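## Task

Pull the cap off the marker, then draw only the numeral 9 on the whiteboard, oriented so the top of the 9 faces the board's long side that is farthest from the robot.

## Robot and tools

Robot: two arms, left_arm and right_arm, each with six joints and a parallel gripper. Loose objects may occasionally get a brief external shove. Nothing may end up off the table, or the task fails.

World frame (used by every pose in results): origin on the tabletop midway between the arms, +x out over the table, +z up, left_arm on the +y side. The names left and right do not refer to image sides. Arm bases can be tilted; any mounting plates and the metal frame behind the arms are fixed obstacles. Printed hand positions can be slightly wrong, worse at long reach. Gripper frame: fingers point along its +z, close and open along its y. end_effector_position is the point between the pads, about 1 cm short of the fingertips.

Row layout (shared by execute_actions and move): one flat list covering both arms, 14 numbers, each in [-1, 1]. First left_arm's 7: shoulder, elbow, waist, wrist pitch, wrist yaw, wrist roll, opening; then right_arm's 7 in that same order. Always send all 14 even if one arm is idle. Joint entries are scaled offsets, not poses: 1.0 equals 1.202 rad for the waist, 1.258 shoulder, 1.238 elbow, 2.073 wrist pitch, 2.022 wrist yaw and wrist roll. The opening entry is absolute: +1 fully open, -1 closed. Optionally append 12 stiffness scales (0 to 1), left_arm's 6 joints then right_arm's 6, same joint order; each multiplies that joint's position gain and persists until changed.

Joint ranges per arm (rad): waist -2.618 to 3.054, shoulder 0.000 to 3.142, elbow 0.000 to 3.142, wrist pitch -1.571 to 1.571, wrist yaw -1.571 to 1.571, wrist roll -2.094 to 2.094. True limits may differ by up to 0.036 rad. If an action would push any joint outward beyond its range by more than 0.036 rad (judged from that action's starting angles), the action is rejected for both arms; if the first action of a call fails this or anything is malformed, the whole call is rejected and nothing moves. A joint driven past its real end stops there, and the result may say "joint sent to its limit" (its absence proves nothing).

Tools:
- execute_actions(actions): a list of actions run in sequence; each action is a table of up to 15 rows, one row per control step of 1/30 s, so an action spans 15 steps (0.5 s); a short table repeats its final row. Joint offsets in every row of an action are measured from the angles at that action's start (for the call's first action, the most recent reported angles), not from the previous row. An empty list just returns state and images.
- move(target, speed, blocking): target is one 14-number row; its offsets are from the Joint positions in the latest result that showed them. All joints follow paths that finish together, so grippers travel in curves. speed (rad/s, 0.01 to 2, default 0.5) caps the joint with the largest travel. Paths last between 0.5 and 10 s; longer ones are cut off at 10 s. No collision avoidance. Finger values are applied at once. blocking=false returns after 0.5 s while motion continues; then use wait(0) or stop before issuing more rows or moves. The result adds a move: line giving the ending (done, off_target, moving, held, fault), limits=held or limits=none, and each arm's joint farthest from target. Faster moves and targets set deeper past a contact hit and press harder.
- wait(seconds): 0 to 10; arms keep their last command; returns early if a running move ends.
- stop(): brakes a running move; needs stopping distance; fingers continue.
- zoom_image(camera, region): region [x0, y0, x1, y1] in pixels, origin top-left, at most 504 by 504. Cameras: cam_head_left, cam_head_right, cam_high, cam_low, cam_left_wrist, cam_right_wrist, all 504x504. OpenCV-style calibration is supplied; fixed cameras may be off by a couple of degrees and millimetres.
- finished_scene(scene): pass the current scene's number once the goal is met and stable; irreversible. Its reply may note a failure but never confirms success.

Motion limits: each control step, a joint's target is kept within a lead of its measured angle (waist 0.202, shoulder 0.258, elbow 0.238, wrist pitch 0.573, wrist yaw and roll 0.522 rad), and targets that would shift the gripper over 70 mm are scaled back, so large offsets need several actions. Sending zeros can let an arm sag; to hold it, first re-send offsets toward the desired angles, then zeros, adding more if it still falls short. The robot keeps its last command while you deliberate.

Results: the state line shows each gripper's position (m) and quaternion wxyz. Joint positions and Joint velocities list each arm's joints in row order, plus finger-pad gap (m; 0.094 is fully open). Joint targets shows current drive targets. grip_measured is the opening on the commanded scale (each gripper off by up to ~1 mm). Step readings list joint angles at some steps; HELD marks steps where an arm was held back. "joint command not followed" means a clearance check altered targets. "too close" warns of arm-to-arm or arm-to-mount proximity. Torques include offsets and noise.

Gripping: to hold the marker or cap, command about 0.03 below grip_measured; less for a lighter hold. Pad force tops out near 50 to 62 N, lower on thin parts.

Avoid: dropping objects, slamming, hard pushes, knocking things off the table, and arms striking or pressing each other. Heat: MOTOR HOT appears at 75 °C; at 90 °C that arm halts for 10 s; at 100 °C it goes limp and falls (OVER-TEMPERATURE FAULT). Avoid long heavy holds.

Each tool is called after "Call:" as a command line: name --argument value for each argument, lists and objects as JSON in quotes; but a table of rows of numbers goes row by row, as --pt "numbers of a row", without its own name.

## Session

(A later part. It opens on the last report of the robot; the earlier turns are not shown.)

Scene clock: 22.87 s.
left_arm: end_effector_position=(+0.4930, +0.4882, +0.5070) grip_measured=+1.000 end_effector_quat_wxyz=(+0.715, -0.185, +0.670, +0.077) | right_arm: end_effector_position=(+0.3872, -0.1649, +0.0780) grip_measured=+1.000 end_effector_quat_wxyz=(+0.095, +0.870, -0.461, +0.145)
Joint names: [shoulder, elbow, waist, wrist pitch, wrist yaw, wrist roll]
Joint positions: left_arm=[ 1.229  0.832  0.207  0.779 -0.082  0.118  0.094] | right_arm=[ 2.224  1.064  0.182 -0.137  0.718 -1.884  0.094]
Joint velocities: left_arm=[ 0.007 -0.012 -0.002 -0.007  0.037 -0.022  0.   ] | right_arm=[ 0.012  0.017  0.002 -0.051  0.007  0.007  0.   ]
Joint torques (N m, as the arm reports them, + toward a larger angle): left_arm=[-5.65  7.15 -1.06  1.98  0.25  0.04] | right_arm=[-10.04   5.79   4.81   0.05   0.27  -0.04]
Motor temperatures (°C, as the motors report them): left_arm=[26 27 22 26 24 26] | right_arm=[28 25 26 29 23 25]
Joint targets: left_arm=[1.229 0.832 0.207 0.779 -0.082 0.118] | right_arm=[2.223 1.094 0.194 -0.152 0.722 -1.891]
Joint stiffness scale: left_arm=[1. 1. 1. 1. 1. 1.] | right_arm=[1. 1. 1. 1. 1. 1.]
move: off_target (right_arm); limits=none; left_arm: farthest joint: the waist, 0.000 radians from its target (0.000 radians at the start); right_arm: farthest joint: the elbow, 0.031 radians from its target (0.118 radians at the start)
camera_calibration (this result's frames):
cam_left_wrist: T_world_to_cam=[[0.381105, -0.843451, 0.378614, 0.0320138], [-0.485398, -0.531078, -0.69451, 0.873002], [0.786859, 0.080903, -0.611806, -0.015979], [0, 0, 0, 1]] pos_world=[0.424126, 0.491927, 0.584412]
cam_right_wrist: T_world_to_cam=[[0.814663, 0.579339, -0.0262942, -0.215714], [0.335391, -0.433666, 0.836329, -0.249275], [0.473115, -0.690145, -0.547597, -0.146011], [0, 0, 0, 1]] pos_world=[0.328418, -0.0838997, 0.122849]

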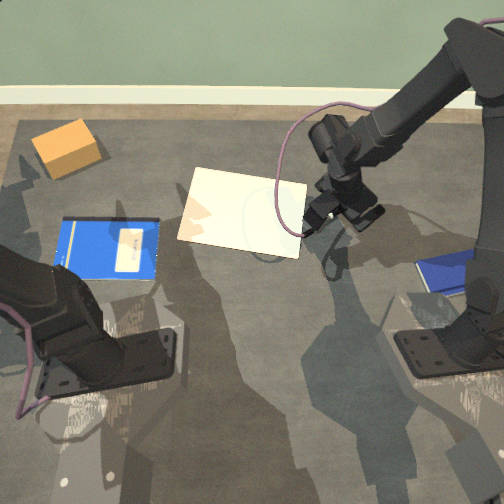

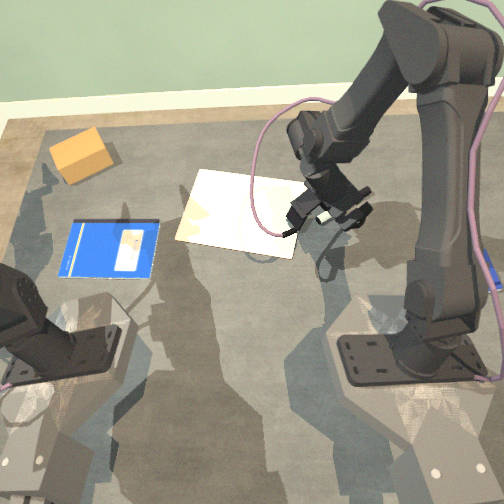

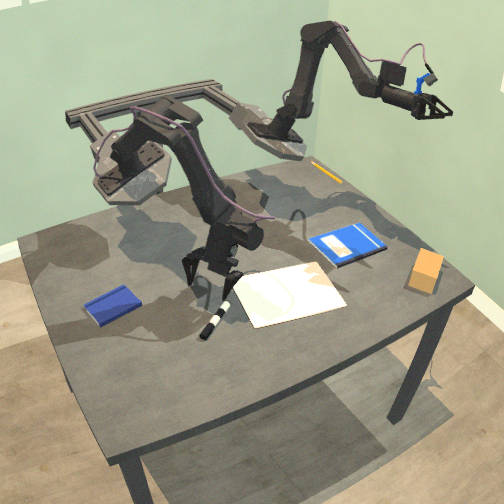

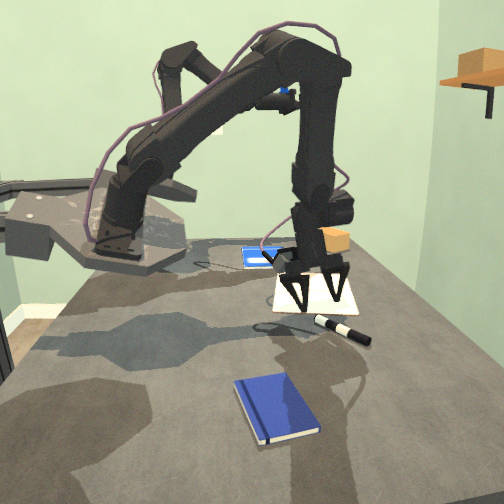

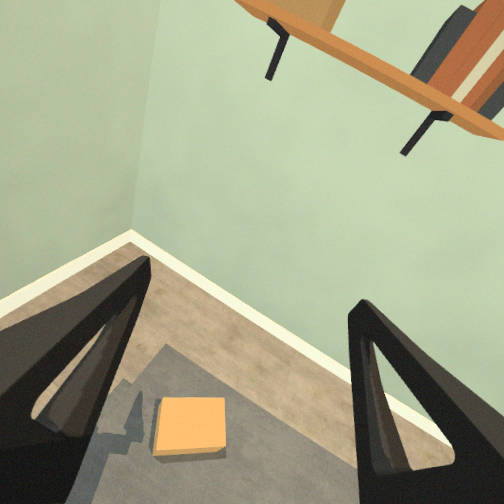

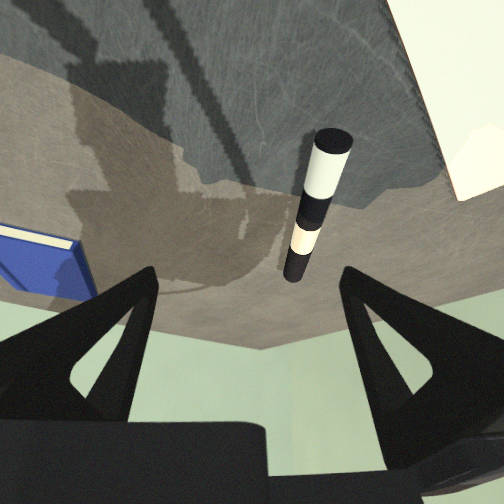

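Call:
move --target '[0,0,0,0,0,0,1,0.126,0.078,-0.033,0.071,-0.007,-0.036,0.2]' --speed 0.4

Scene clock: 24.57 s.
left_arm: end_effector_position=(+0.4930, +0.4882, +0.5070) grip_measured=+1.000 end_effector_quat_wxyz=(+0.715, -0.185, +0.670, +0.077) | right_arm: end_effector_position=(+0.4026, -0.1606, +0.0375) grip_measured=+0.203 end_effector_quat_wxyz=(+0.087, +0.868, -0.462, +0.157)
Joint names: [shoulder, elbow, waist, wrist pitch, wrist yaw, wrist roll]
Joint positions: left_arm=[ 1.229  0.832  0.207  0.779 -0.082  0.118  0.094] | right_arm=[ 2.374  1.138  0.143  0.008  0.712 -1.951  0.056]
Joint velocities: left_arm=[-0.002 -0.032  0.002  0.095  0.022 -0.095  0.   ] | right_arm=[-0.017 -0.002 -0.007 -0.066  0.007 -0.007 -0.   ]
Joint torques (N m, as the arm reports them, + toward a larger angle): left_arm=[-5.67  7.18 -1.01  1.97  0.24  0.03] | right_arm=[-9.72  4.67  3.92  0.32  0.13 -0.03]
Motor temperatures (°C, as the motors report them): left_arm=[26 28 22 26 24 26] | right_arm=[28 25 26 29 23 25]
Joint targets: left_arm=[1.229 0.832 0.207 0.779 -0.082 0.118] | right_arm=[2.383 1.161 0.143 0.011 0.704 -1.957]
Joint stiffness scale: left_arm=[1. 1. 1. 1. 1. 1.] | right_arm=[1. 1. 1. 1. 1. 1.]
move: off_target (right_arm); limits=none; left_arm: farthest joint: the waist, 0.000 radians from its target (0.000 radians at the start); right_arm: farthest joint: the elbow, 0.022 radians from its target (0.097 radians at the start)
camera_calibration (this result's frames):
cam_left_wrist: T_world_to_cam=[[0.381105, -0.843451, 0.378614, 0.0320138], [-0.485398, -0.531078, -0.69451, 0.873002], [0.786859, 0.080903, -0.611806, -0.015979], [0, 0, 0, 1]] pos_world=[0.424126, 0.491927, 0.584412]
cam_right_wrist: T_world_to_cam=[[0.814268, 0.580487, -0.00158544, -0.232367], [0.311426, -0.434539, 0.845097, -0.209553], [0.489879, -0.68863, -0.53461, -0.179392], [0, 0, 0, 1]] pos_world=[0.34235, -0.0797077, 0.0808196]

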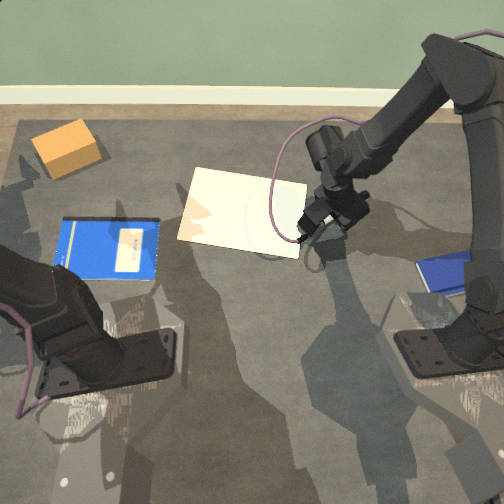

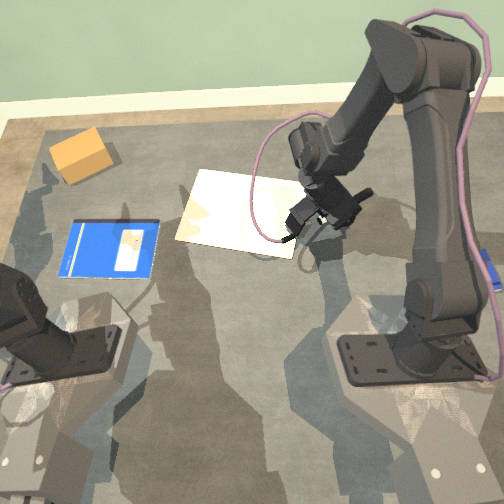

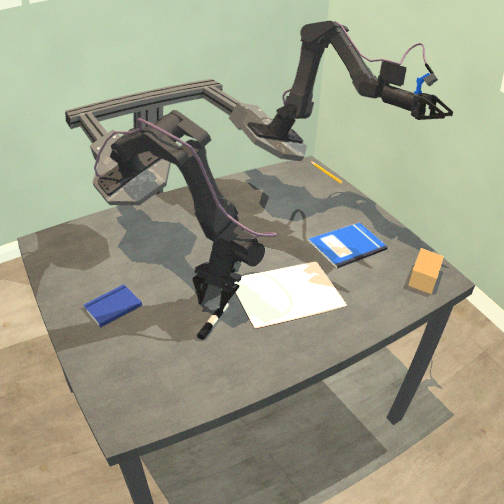

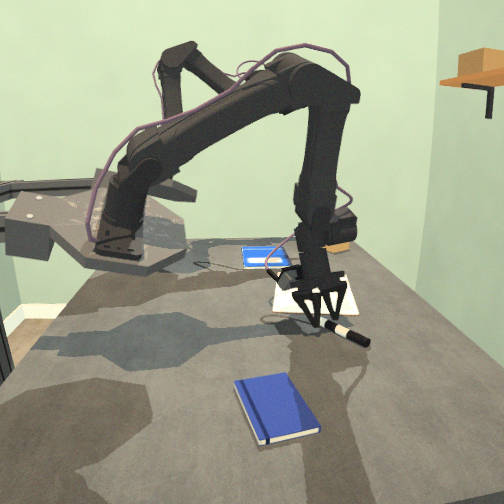

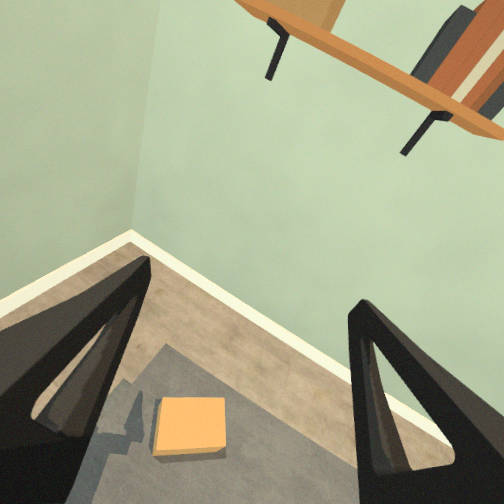

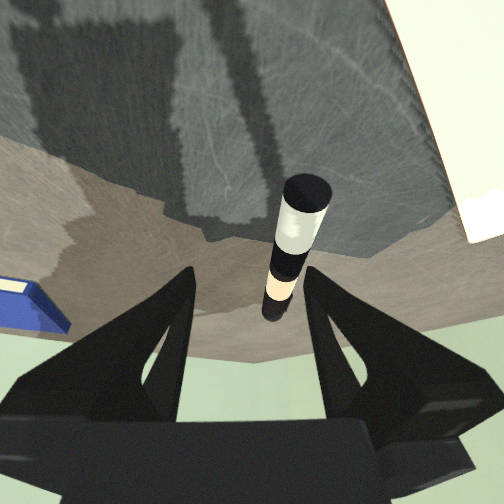

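Call:
move --target '[0,0,0,0,0,0,1,0.075,0.044,-0.009,0.042,-0.002,-0.02,0.2]' --speed 0.25

Call:
zoom_image --camera "cam_low" --region '[270,260,400,370]'

Scene clock: 26.17 s.
left_arm: end_effector_position=(+0.4930, +0.4882, +0.5070) grip_measured=+1.000 end_effector_quat_wxyz=(+0.715, -0.185, +0.670, +0.077) | right_arm: end_effector_position=(+0.4085, -0.1555, +0.0185) grip_measured=+0.202 end_effector_quat_wxyz=(+0.082, +0.868, -0.459, +0.169)
Joint names: [shoulder, elbow, waist, wrist pitch, wrist yaw, wrist roll]
Joint positions: left_arm=[ 1.229  0.832  0.207  0.779 -0.082  0.118  0.094] | right_arm=[ 2.449  1.172  0.135  0.09   0.715 -1.984  0.056]
Joint velocities: left_arm=[ 0.002 -0.002  0.002  0.037  0.066 -0.125  0.   ] | right_arm=[-0.012 -0.002 -0.002 -0.007 -0.037  0.007  0.   ]
Joint torques (N m, as the arm reports them, + toward a larger angle): left_arm=[-5.68  7.17 -1.08  1.98  0.25  0.03] | right_arm=[-9.02  4.57  3.75  0.39  0.11 -0.09]
Motor temperatures (°C, as the motors report them): left_arm=[26 28 22 27 24 26] | right_arm=[28 25 26 29 23 25]
Joint targets: left_arm=[1.229 0.832 0.207 0.779 -0.082 0.118] | right_arm=[2.468 1.193 0.132 0.095 0.708 -1.991]
Joint stiffness scale: left_arm=[1. 1. 1. 1. 1. 1.] | right_arm=[1. 1. 1. 1. 1. 1.]
move: off_target (right_arm); limits=none; left_arm: farthest joint: the waist, 0.000 radians from its target (0.000 radians at the start); right_arm: farthest joint: the elbow, 0.021 radians from its target (0.054 radians at the start)
camera_calibration (this result's frames):
cam_left_wrist: T_world_to_cam=[[0.381105, -0.843451, 0.378614, 0.0320138], [-0.485398, -0.531078, -0.69451, 0.873002], [0.786859, 0.080903, -0.611806, -0.015979], [0, 0, 0, 1]] pos_world=[0.424126, 0.491927, 0.584412]
cam_right_wrist: T_world_to_cam=[[0.808838, 0.587778, 0.0172635, -0.237178], [0.294232, -0.429961, 0.853558, -0.185522], [0.509125, -0.685311, -0.520712, -0.196612], [0, 0, 0, 1]] pos_world=[0.346525, -0.0750992, 0.0600701]

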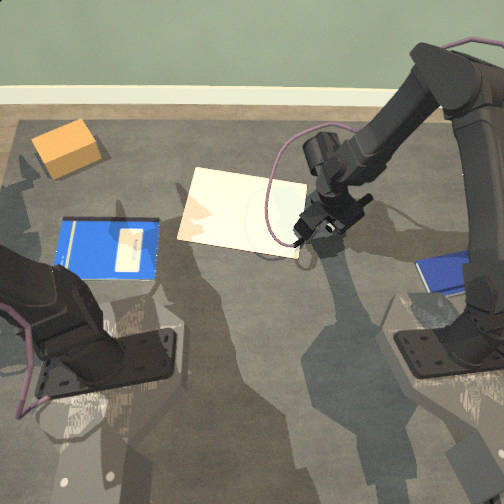

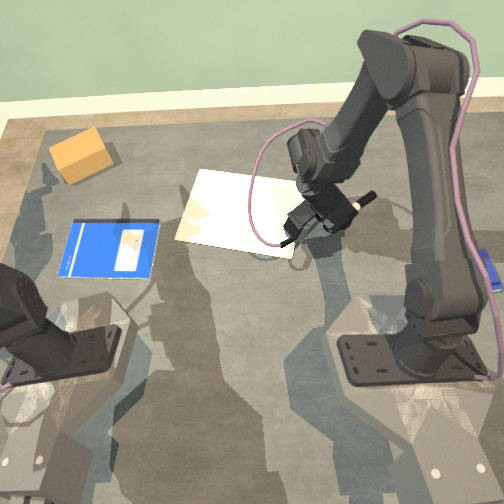

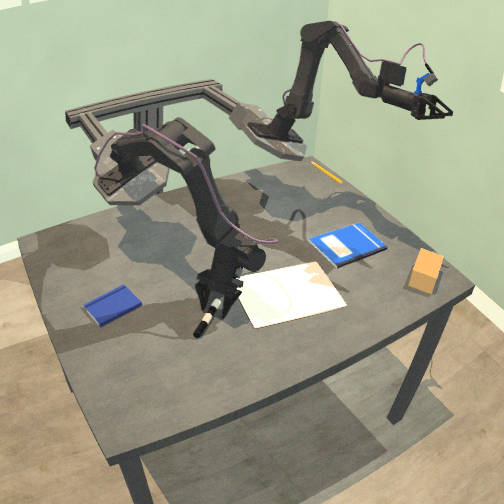

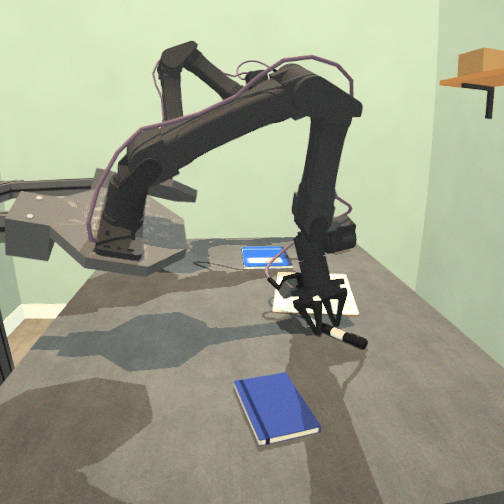

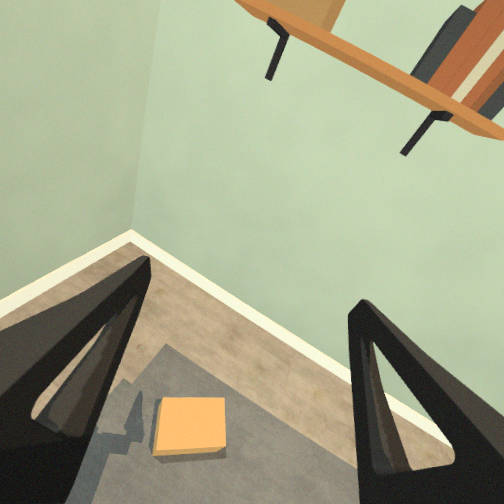

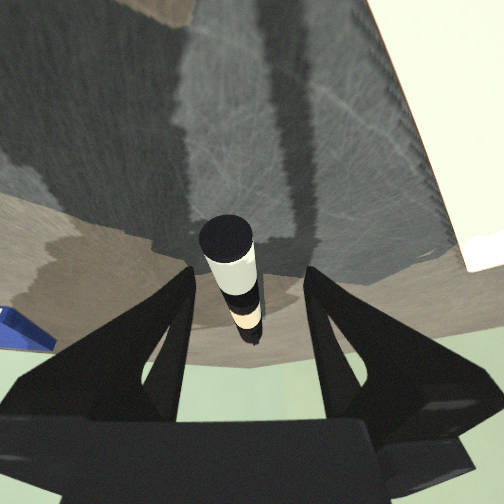

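Region (270, 260, 400, 370) of cam_low's 504x504 image, scaled by 3.877, with more detail than that image has; it fills the top 426 rows of this view, and the rest is white.

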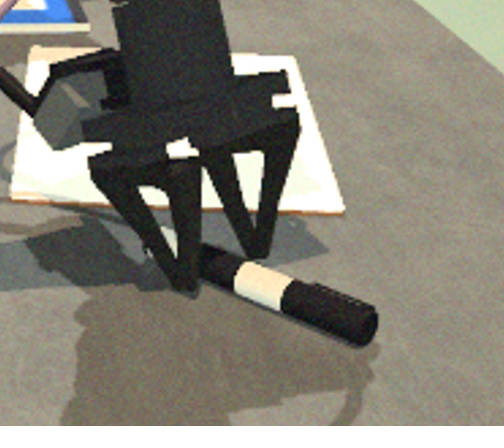

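Call:
move --target '[0,0,0,0,0,0,1,0.03,0.02,0,0.012,0,0,0.2]' --speed 0.2

Call:
move --target '[0,0,0,0,0,0,1,0,0,0,0,0,0,-0.7]'

Scene clock: 27.10 s.
left_arm: end_effector_position=(+0.4930, +0.4882, +0.5070) grip_measured=+1.000 end_effector_quat_wxyz=(+0.715, -0.185, +0.670, +0.077) | right_arm: end_effector_position=(+0.4103, -0.1556, +0.0179) grip_measured=+0.202 end_effector_quat_wxyz=(+0.081, +0.866, -0.462, +0.174)
Joint names: [shoulder, elbow, waist, wrist pitch, wrist yaw, wrist roll]
Joint positions: left_arm=[ 1.229  0.832  0.207  0.779 -0.082  0.118  0.094] | right_arm=[ 2.453  1.172  0.135  0.106  0.721 -1.984  0.056]
Joint velocities: left_arm=[ 0.012 -0.002  0.007 -0.051  0.007 -0.007  0.   ] | right_arm=[-0.002  0.012 -0.007  0.037 -0.022 -0.007  0.001]
Joint torques (N m, as the arm reports them, + toward a larger angle): left_arm=[-5.67  7.15 -1.1   1.97  0.23  0.02] | right_arm=[-7.95  4.8   4.    0.46  0.16  0.02]
Motor temperatures (°C, as the motors report them): left_arm=[26 28 22 27 24 26] | right_arm=[28 25 26 29 23 25]
Joint targets: left_arm=[1.229 0.832 0.207 0.779 -0.082 0.118] | right_arm=[2.486 1.196 0.135 0.115 0.715 -1.984]
Joint stiffness scale: left_arm=[1. 1. 1. 1. 1. 1.] | right_arm=[1. 1. 1. 1. 1. 1.]
move: off_target (right_arm); limits=none; left_arm: farthest joint: the waist, 0.000 radians from its target (0.000 radians at the start); right_arm: farthest joint: the shoulder, 0.033 radians from its target (0.038 radians at the start)
camera_calibration (this result's frames):
cam_left_wrist: T_world_to_cam=[[0.381105, -0.843451, 0.378614, 0.0320138], [-0.485398, -0.531078, -0.69451, 0.873002], [0.786859, 0.080903, -0.611806, -0.015979], [0, 0, 0, 1]] pos_world=[0.424126, 0.491927, 0.584412]
cam_right_wrist: T_world_to_cam=[[0.811555, 0.583741, 0.0250097, -0.24039], [0.282256, -0.42917, 0.857989, -0.180603], [0.511576, -0.689245, -0.51306, -0.199655], [0, 0, 0, 1]] pos_world=[0.348205, -0.0747957, 0.0585321]

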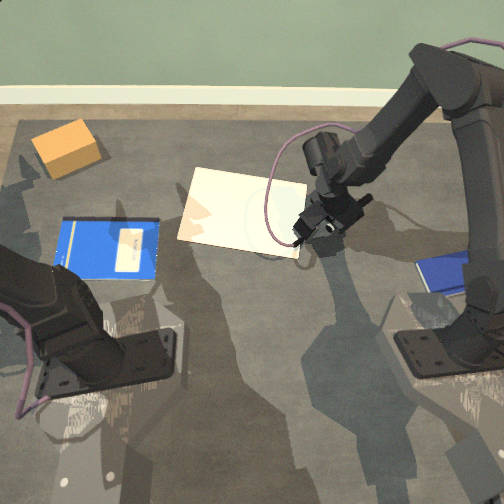

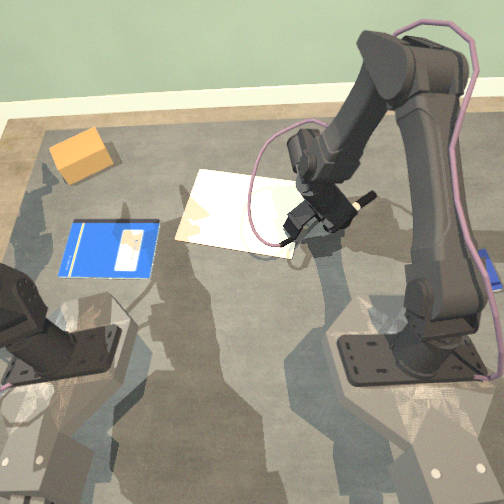

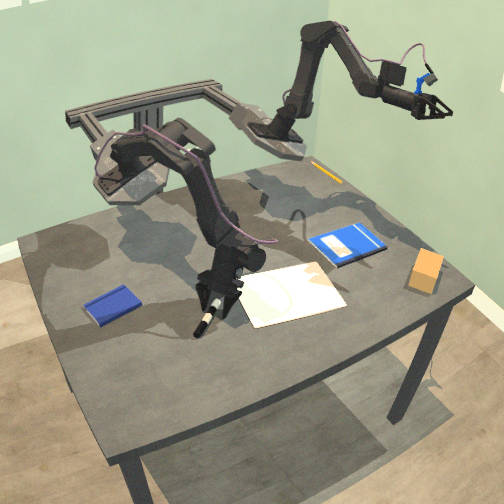

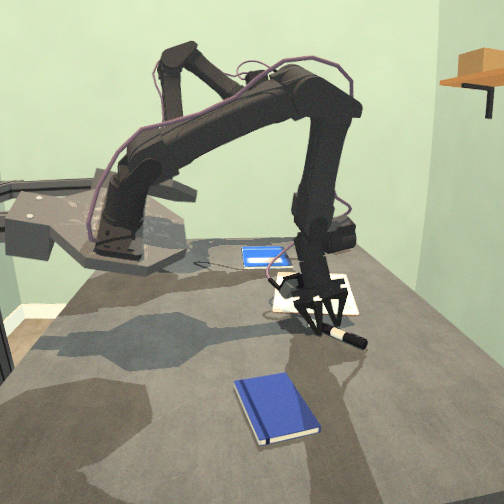

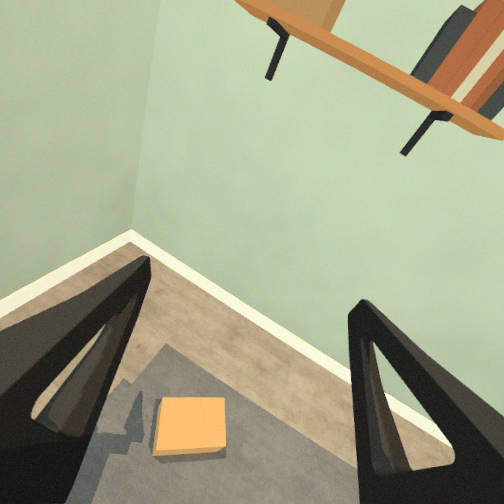

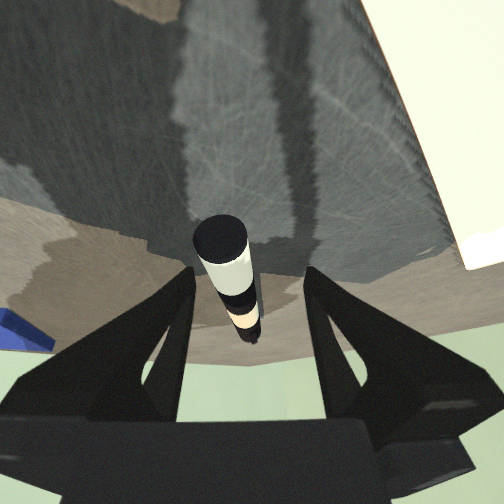

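Scene clock: 27.60 s.
left_arm: end_effector_position=(+0.4930, +0.4882, +0.5070) grip_measured=+1.000 end_effector_quat_wxyz=(+0.715, -0.185, +0.670, +0.077) | right_arm: end_effector_position=(+0.4111, -0.1562, +0.0183) grip_measured=-0.645 end_effector_quat_wxyz=(+0.081, +0.865, -0.462, +0.176)
Joint names: [shoulder, elbow, waist, wrist pitch, wrist yaw, wrist roll]
Joint positions: left_arm=[ 1.229  0.832  0.207  0.779 -0.082  0.118  0.094] | right_arm=[ 2.453  1.172  0.135  0.11   0.725 -1.984  0.017]
Joint velocities: left_arm=[-0.012  0.002 -0.007 -0.007  0.066 -0.022  0.   ] | right_arm=[ 0.022 -0.022  0.007 -0.007  0.037 -0.007 -0.   ]
Joint torques (N m, as the arm reports them, + toward a larger angle): left_arm=[-5.65  7.18 -1.05  1.98  0.23  0.03] | right_arm=[-10.58   2.64   3.99   0.33   0.17   0.03]
Motor temperatures (°C, as the motors report them): left_arm=[26 28 22 27 24 26] | right_arm=[28 25 26 28 23 25]
Joint targets: left_arm=[1.229 0.832 0.207 0.779 -0.082 0.118] | right_arm=[2.453 1.172 0.135 0.106 0.721 -1.984]
Joint stiffness scale: left_arm=[1. 1. 1. 1. 1. 1.] | right_arm=[1. 1. 1. 1. 1. 1.]
move: done; limits=none; left_arm: farthest joint: the waist, 0.000 radians from its target (0.000 radians at the start); right_arm: farthest joint: the wrist pitch, 0.004 radians from its target (0.000 radians at the start)
camera_calibration (this result's frames):
cam_left_wrist: T_world_to_cam=[[0.381105, -0.843451, 0.378614, 0.0320138], [-0.485398, -0.531078, -0.69451, 0.873002], [0.786859, 0.080903, -0.611806, -0.015979], [0, 0, 0, 1]] pos_world=[0.424126, 0.491927, 0.584412]
cam_right_wrist: T_world_to_cam=[[0.812662, 0.582123, 0.0266885, -0.241515], [0.277685, -0.427108, 0.860505, -0.17925], [0.512319, -0.691889, -0.508742, -0.201062], [0, 0, 0, 1]] pos_world=[0.349053, -0.07508, 0.0584026]

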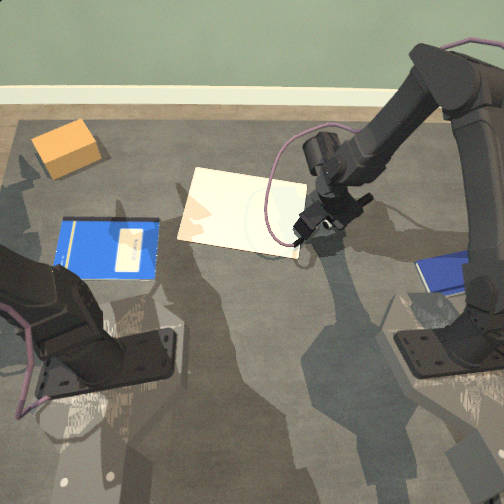

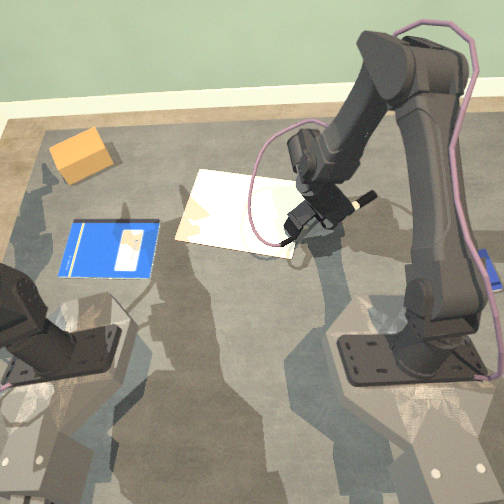

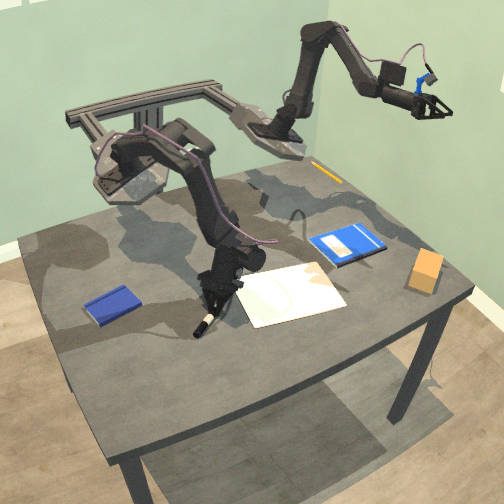

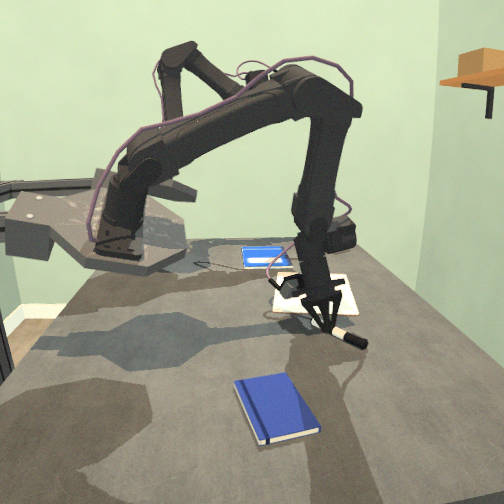

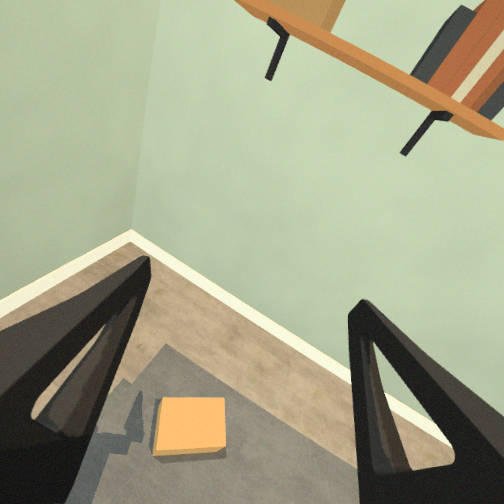

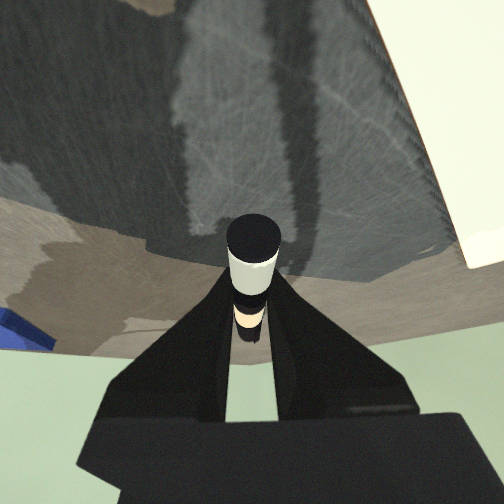

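Call:
move --target '[0,0,0,0,0,0,1,-0.4,-0.139,0.096,0,0,0,-0.69]' --speed 0.6

Scene clock: 30.97 s.
left_arm: end_effector_position=(+0.4930, +0.4882, +0.5070) grip_measured=+1.000 end_effector_quat_wxyz=(+0.715, -0.185, +0.670, +0.077) | right_arm: end_effector_position=(+0.4727, -0.1515, +0.1772) grip_measured=-0.645 end_effector_quat_wxyz=(-0.045, +0.823, -0.492, +0.279)
Joint names: [shoulder, elbow, waist, wrist pitch, wrist yaw, wrist roll]
Joint positions: left_arm=[ 1.229  0.832  0.207  0.779 -0.082  0.118  0.094] | right_arm=[ 1.971  1.012  0.235  0.114  0.725 -1.984  0.017]
Joint velocities: left_arm=[-0.007 -0.007  0.017 -0.051 -0.007 -0.066  0.   ] | right_arm=[-0.012 -0.012 -0.007  0.037  0.022  0.037  0.   ]
Joint torques (N m, as the arm reports them, + toward a larger angle): left_arm=[-5.66  7.17 -1.06  1.98  0.25  0.03] | right_arm=[-11.42   3.83   4.93   0.82   0.18   0.01]
Motor temperatures (°C, as the motors report them): left_arm=[26 28 22 27 24 26] | right_arm=[28 24 26 28 23 25]
Joint targets: left_arm=[1.229 0.832 0.207 0.779 -0.082 0.118] | right_arm=[1.950 0.999 0.250 0.110 0.725 -1.984]
Joint stiffness scale: left_arm=[1. 1. 1. 1. 1. 1.] | right_arm=[1. 1. 1. 1. 1. 1.]
move: off_target (right_arm); limits=none; left_arm: farthest joint: the waist, 0.000 radians from its target (0.000 radians at the start); right_arm: farthest joint: the shoulder, 0.022 radians from its target (0.503 radians at the start)
camera_calibration (this result's frames):
cam_left_wrist: T_world_to_cam=[[0.381105, -0.843451, 0.378614, 0.0320138], [-0.485398, -0.531078, -0.69451, 0.873002], [0.786859, 0.080903, -0.611806, -0.015979], [0, 0, 0, 1]] pos_world=[0.424126, 0.491927, 0.584412]
cam_right_wrist: T_world_to_cam=[[0.769059, 0.534591, 0.350373, -0.342472], [-0.00731262, -0.540767, 0.84114, -0.210209], [0.639136, -0.649449, -0.411973, -0.219227], [0, 0, 0, 1]] pos_world=[0.40196, -0.0729682, 0.206492]

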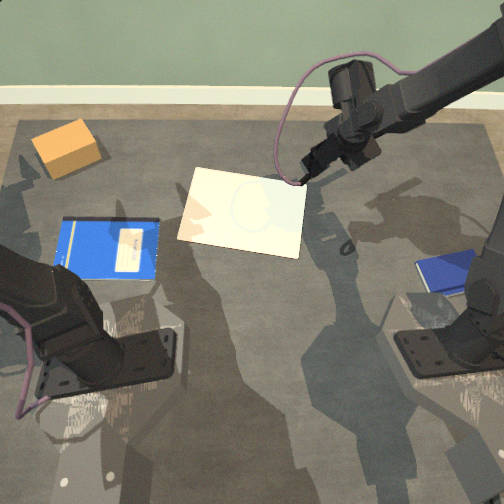

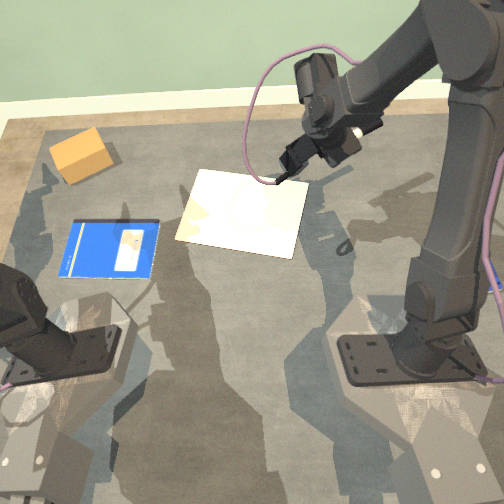

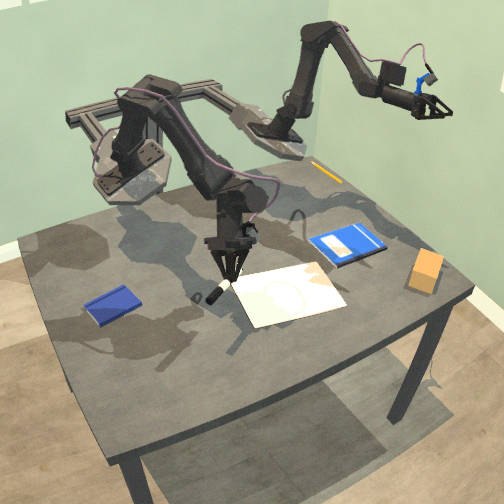

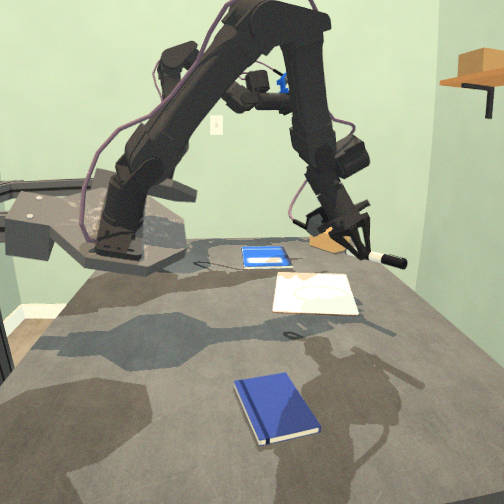

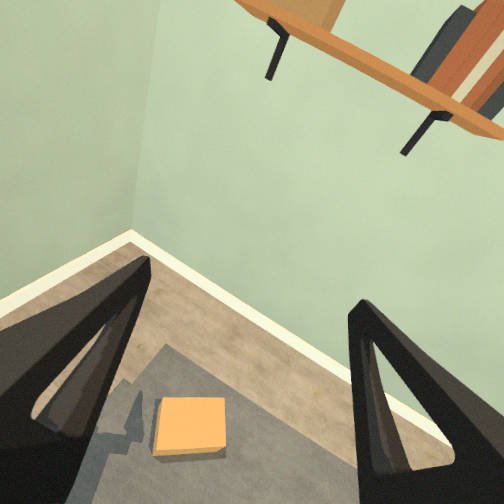

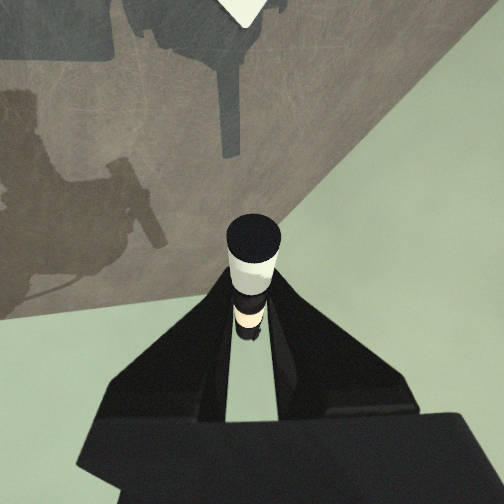

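Call:
move --target '[0.975,-0.25,-0.339,0.34,0.029,0.165,0.3,0.13,-0.428,0.116,0.587,-0.359,0.76,-0.69]' --speed 0.8

Scene clock: 34.97 s.
left_arm: end_effector_position=(+0.4084, +0.1602, +0.1146) grip_measured=+0.301 end_effector_quat_wxyz=(+0.465, +0.156, +0.868, -0.080) | right_arm: end_effector_position=(+0.3980, -0.0028, +0.2201) grip_measured=-0.645 end_effector_quat_wxyz=(+0.519, -0.286, +0.785, +0.179)
Joint names: [shoulder, elbow, waist, wrist pitch, wrist yaw, wrist roll]
Joint positions: left_arm=[ 2.449  0.536 -0.192  1.48  -0.033  0.444  0.061] | right_arm=[ 2.122  0.496  0.359  1.309  0.016 -0.454  0.017]
Joint velocities: left_arm=[-0.012  0.002 -0.012 -0.095  0.007  0.007  0.   ] | right_arm=[-0.017 -0.002 -0.002 -0.066 -0.007  0.022 -0.   ]
Joint torques (N m, as the arm reports them, + toward a larger angle): left_arm=[-6.49 -0.06 -3.59  1.83  0.4   0.09] | right_arm=[-6.74  1.05  4.7   1.69 -0.45  0.09]
Motor temperatures (°C, as the motors report them): left_arm=[26 27 22 27 24 26] | right_arm=[28 24 27 29 23 25]
Joint targets: left_arm=[2.456 0.522 -0.201 1.484 -0.023 0.451] | right_arm=[2.135 0.482 0.374 1.331 -0.001 -0.447]
Joint stiffness scale: left_arm=[1. 1. 1. 1. 1. 1.] | right_arm=[1. 1. 1. 1. 1. 1.]
move: off_target (right_arm); limits=none; left_arm: farthest joint: the elbow, 0.014 radians from its target (0.309 radians at the start); right_arm: farthest joint: the wrist pitch, 0.022 radians from its target (1.217 radians at the start)
camera_calibration (this result's frames):
cam_left_wrist: T_world_to_cam=[[-0.177332, -0.972971, 0.147921, 0.211338], [-0.964108, 0.141568, -0.224621, 0.419123], [0.197609, -0.182444, -0.963154, 0.160084], [0, 0, 0, 1]] pos_world=[0.409923, 0.175498, 0.217067]
cam_right_wrist: T_world_to_cam=[[0.631023, -0.774496, 0.044341, -0.260937], [-0.659986, -0.566008, -0.494017, 0.387137], [0.407712, 0.282472, -0.868321, 0.13797], [0, 0, 0, 1]] pos_world=[0.36391, -0.0219444, 0.322625]

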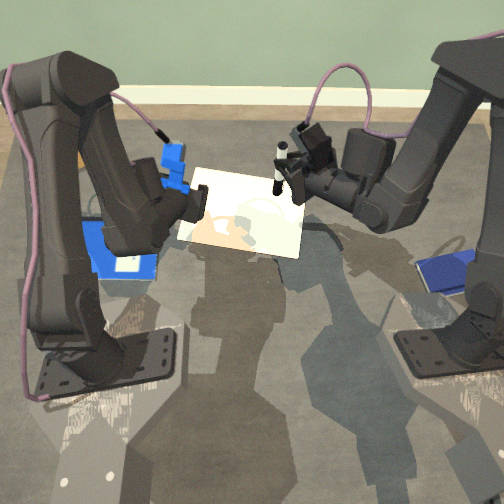

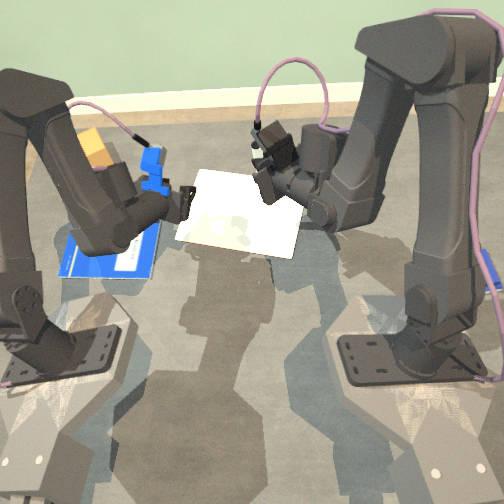

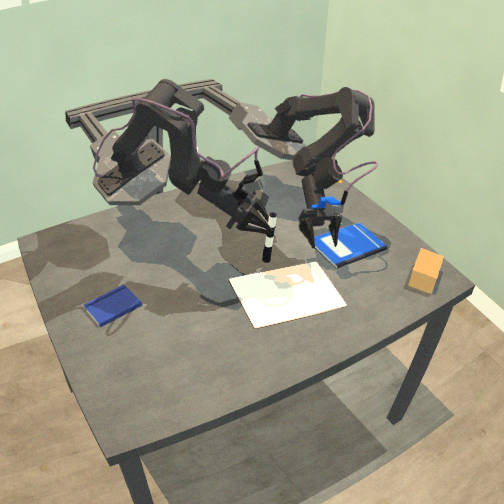

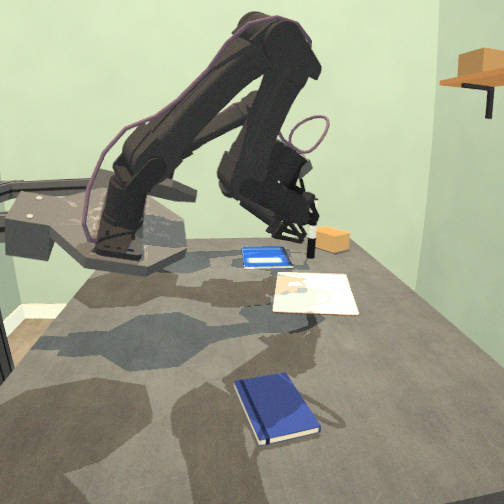

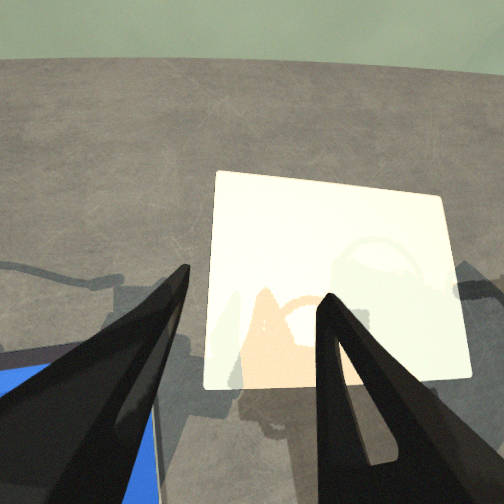

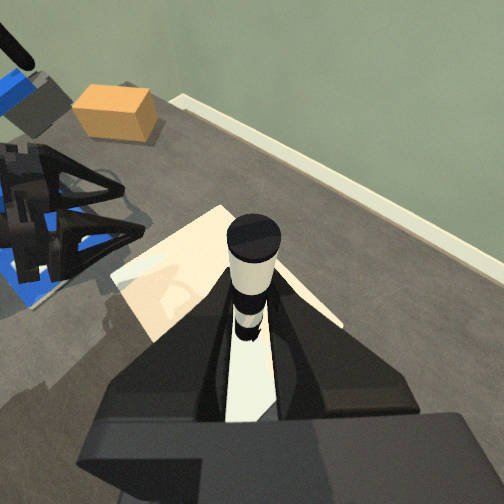

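Call:
move --target '[0.005,-0.012,-0.322,0,0,0,0.3,0,0,0,0,0,0,-0.69]' --speed 0.5

Call:
zoom_image --camera "cam_high" --region '[200,170,340,290]'

Call:
zoom_image --camera "cam_low" --region '[240,170,380,290]'

Scene clock: 36.50 s.
left_arm: end_effector_position=(+0.3634, +0.0200, +0.1779) grip_measured=+0.301 end_effector_quat_wxyz=(+0.505, +0.288, +0.792, -0.186) | right_arm: end_effector_position=(+0.3978, -0.0034, +0.2189) grip_measured=-0.645 end_effector_quat_wxyz=(+0.517, -0.286, +0.787, +0.177)
Joint names: [shoulder, elbow, waist, wrist pitch, wrist yaw, wrist roll]
Joint positions: left_arm=[ 2.449  0.536 -0.575  1.48  -0.037  0.444  0.061] | right_arm=[ 2.122  0.496  0.359  1.305  0.02  -0.453  0.017]
Joint velocities: left_arm=[ 0.002 -0.002  0.012  0.095 -0.007  0.007  0.   ] | right_arm=[-0.027 -0.007 -0.002 -0.022  0.066 -0.007 -0.   ]
Joint torques (N m, as the arm reports them, + toward a larger angle): left_arm=[-6.48  0.74 -3.69  1.84  0.35  0.03] | right_arm=[-7.81  2.3   3.29  1.49 -0.29  0.02]
Motor temperatures (°C, as the motors report them): left_arm=[26 27 22 27 24 26] | right_arm=[28 24 27 29 23 25]
Joint targets: left_arm=[2.456 0.521 -0.579 1.480 -0.033 0.444] | right_arm=[2.122 0.496 0.359 1.309 0.016 -0.454]
Joint stiffness scale: left_arm=[1. 1. 1. 1. 1. 1.] | right_arm=[1. 1. 1. 1. 1. 1.]
move: done; limits=none; left_arm: farthest joint: the elbow, 0.015 radians from its target (0.015 radians at the start); right_arm: farthest joint: the wrist pitch, 0.004 radians from its target (0.000 radians at the start)
camera_calibration (this result's frames):
cam_left_wrist: T_world_to_cam=[[-0.515703, -0.837097, 0.182534, 0.171719], [-0.825795, 0.428882, -0.366229, 0.378949], [0.228284, -0.339601, -0.912446, 0.187401], [0, 0, 0, 1]] pos_world=[0.358709, 0.0448633, 0.278431]
cam_right_wrist: T_world_to_cam=[[0.629417, -0.775764, 0.0449914, -0.260689], [-0.663277, -0.566511, -0.489008, 0.386307], [0.404843, 0.277948, -0.871118, 0.138926], [0, 0, 0, 1]] pos_world=[0.364068, -0.0220003, 0.321657]

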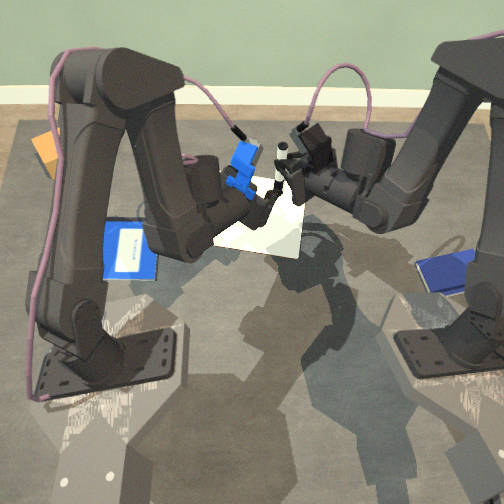

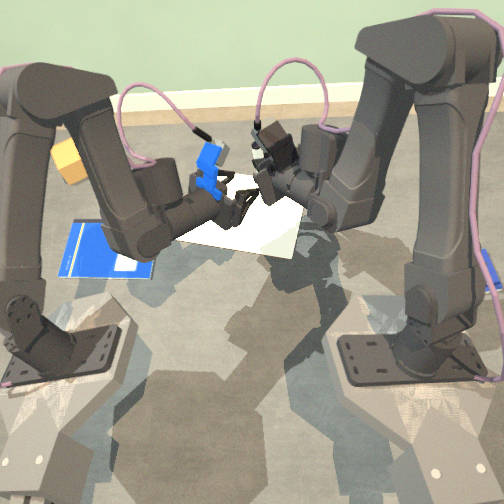

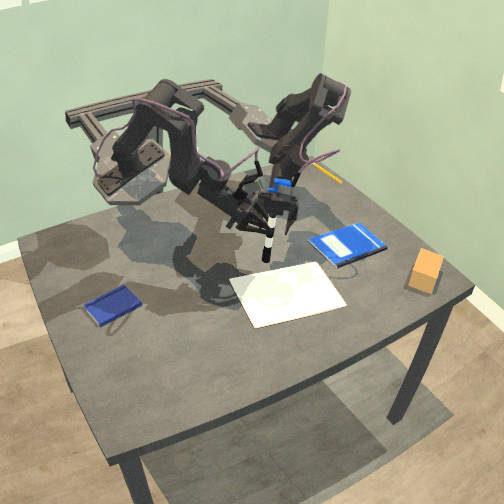

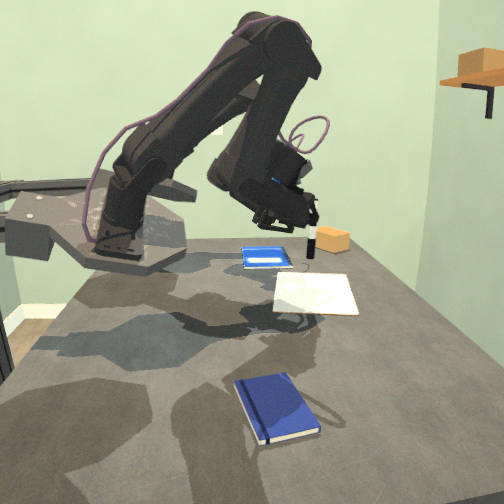

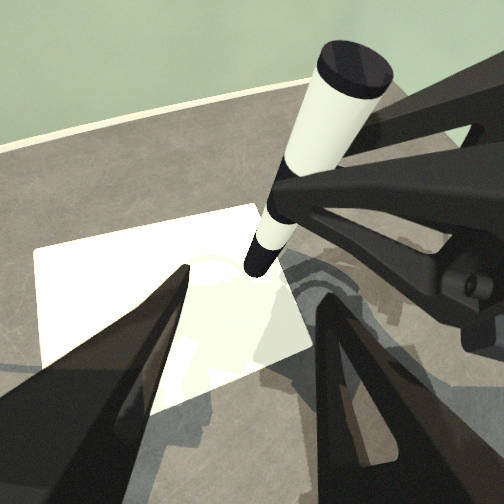

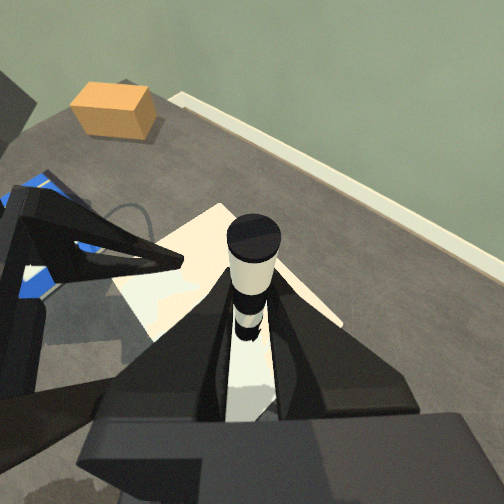

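Region (200, 170, 340, 290) of cam_high's 504x504 image, scaled by 3.600, with more detail than that image has; it fills the top 432 rows of this view, and the rest is white.

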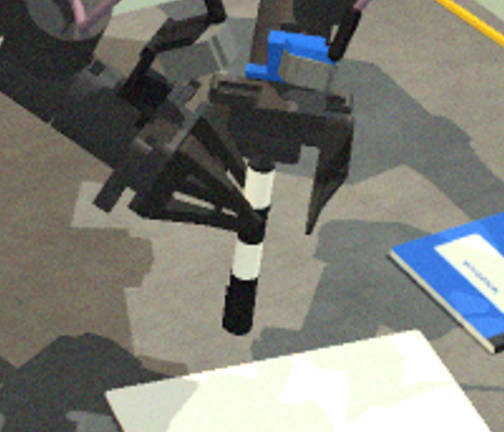

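Region (240, 170, 380, 290) of cam_low's 504x504 image, scaled by 3.600, with more detail than that image has; it fills the top 432 rows of this view, and the rest is white.

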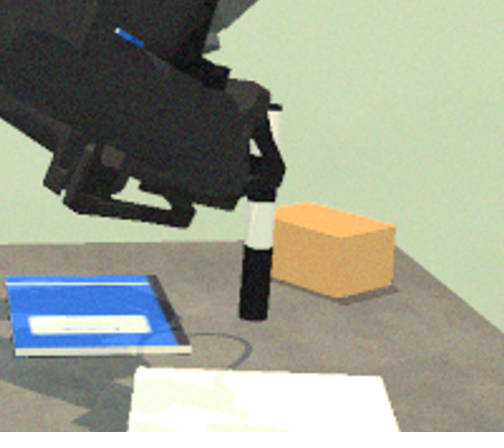

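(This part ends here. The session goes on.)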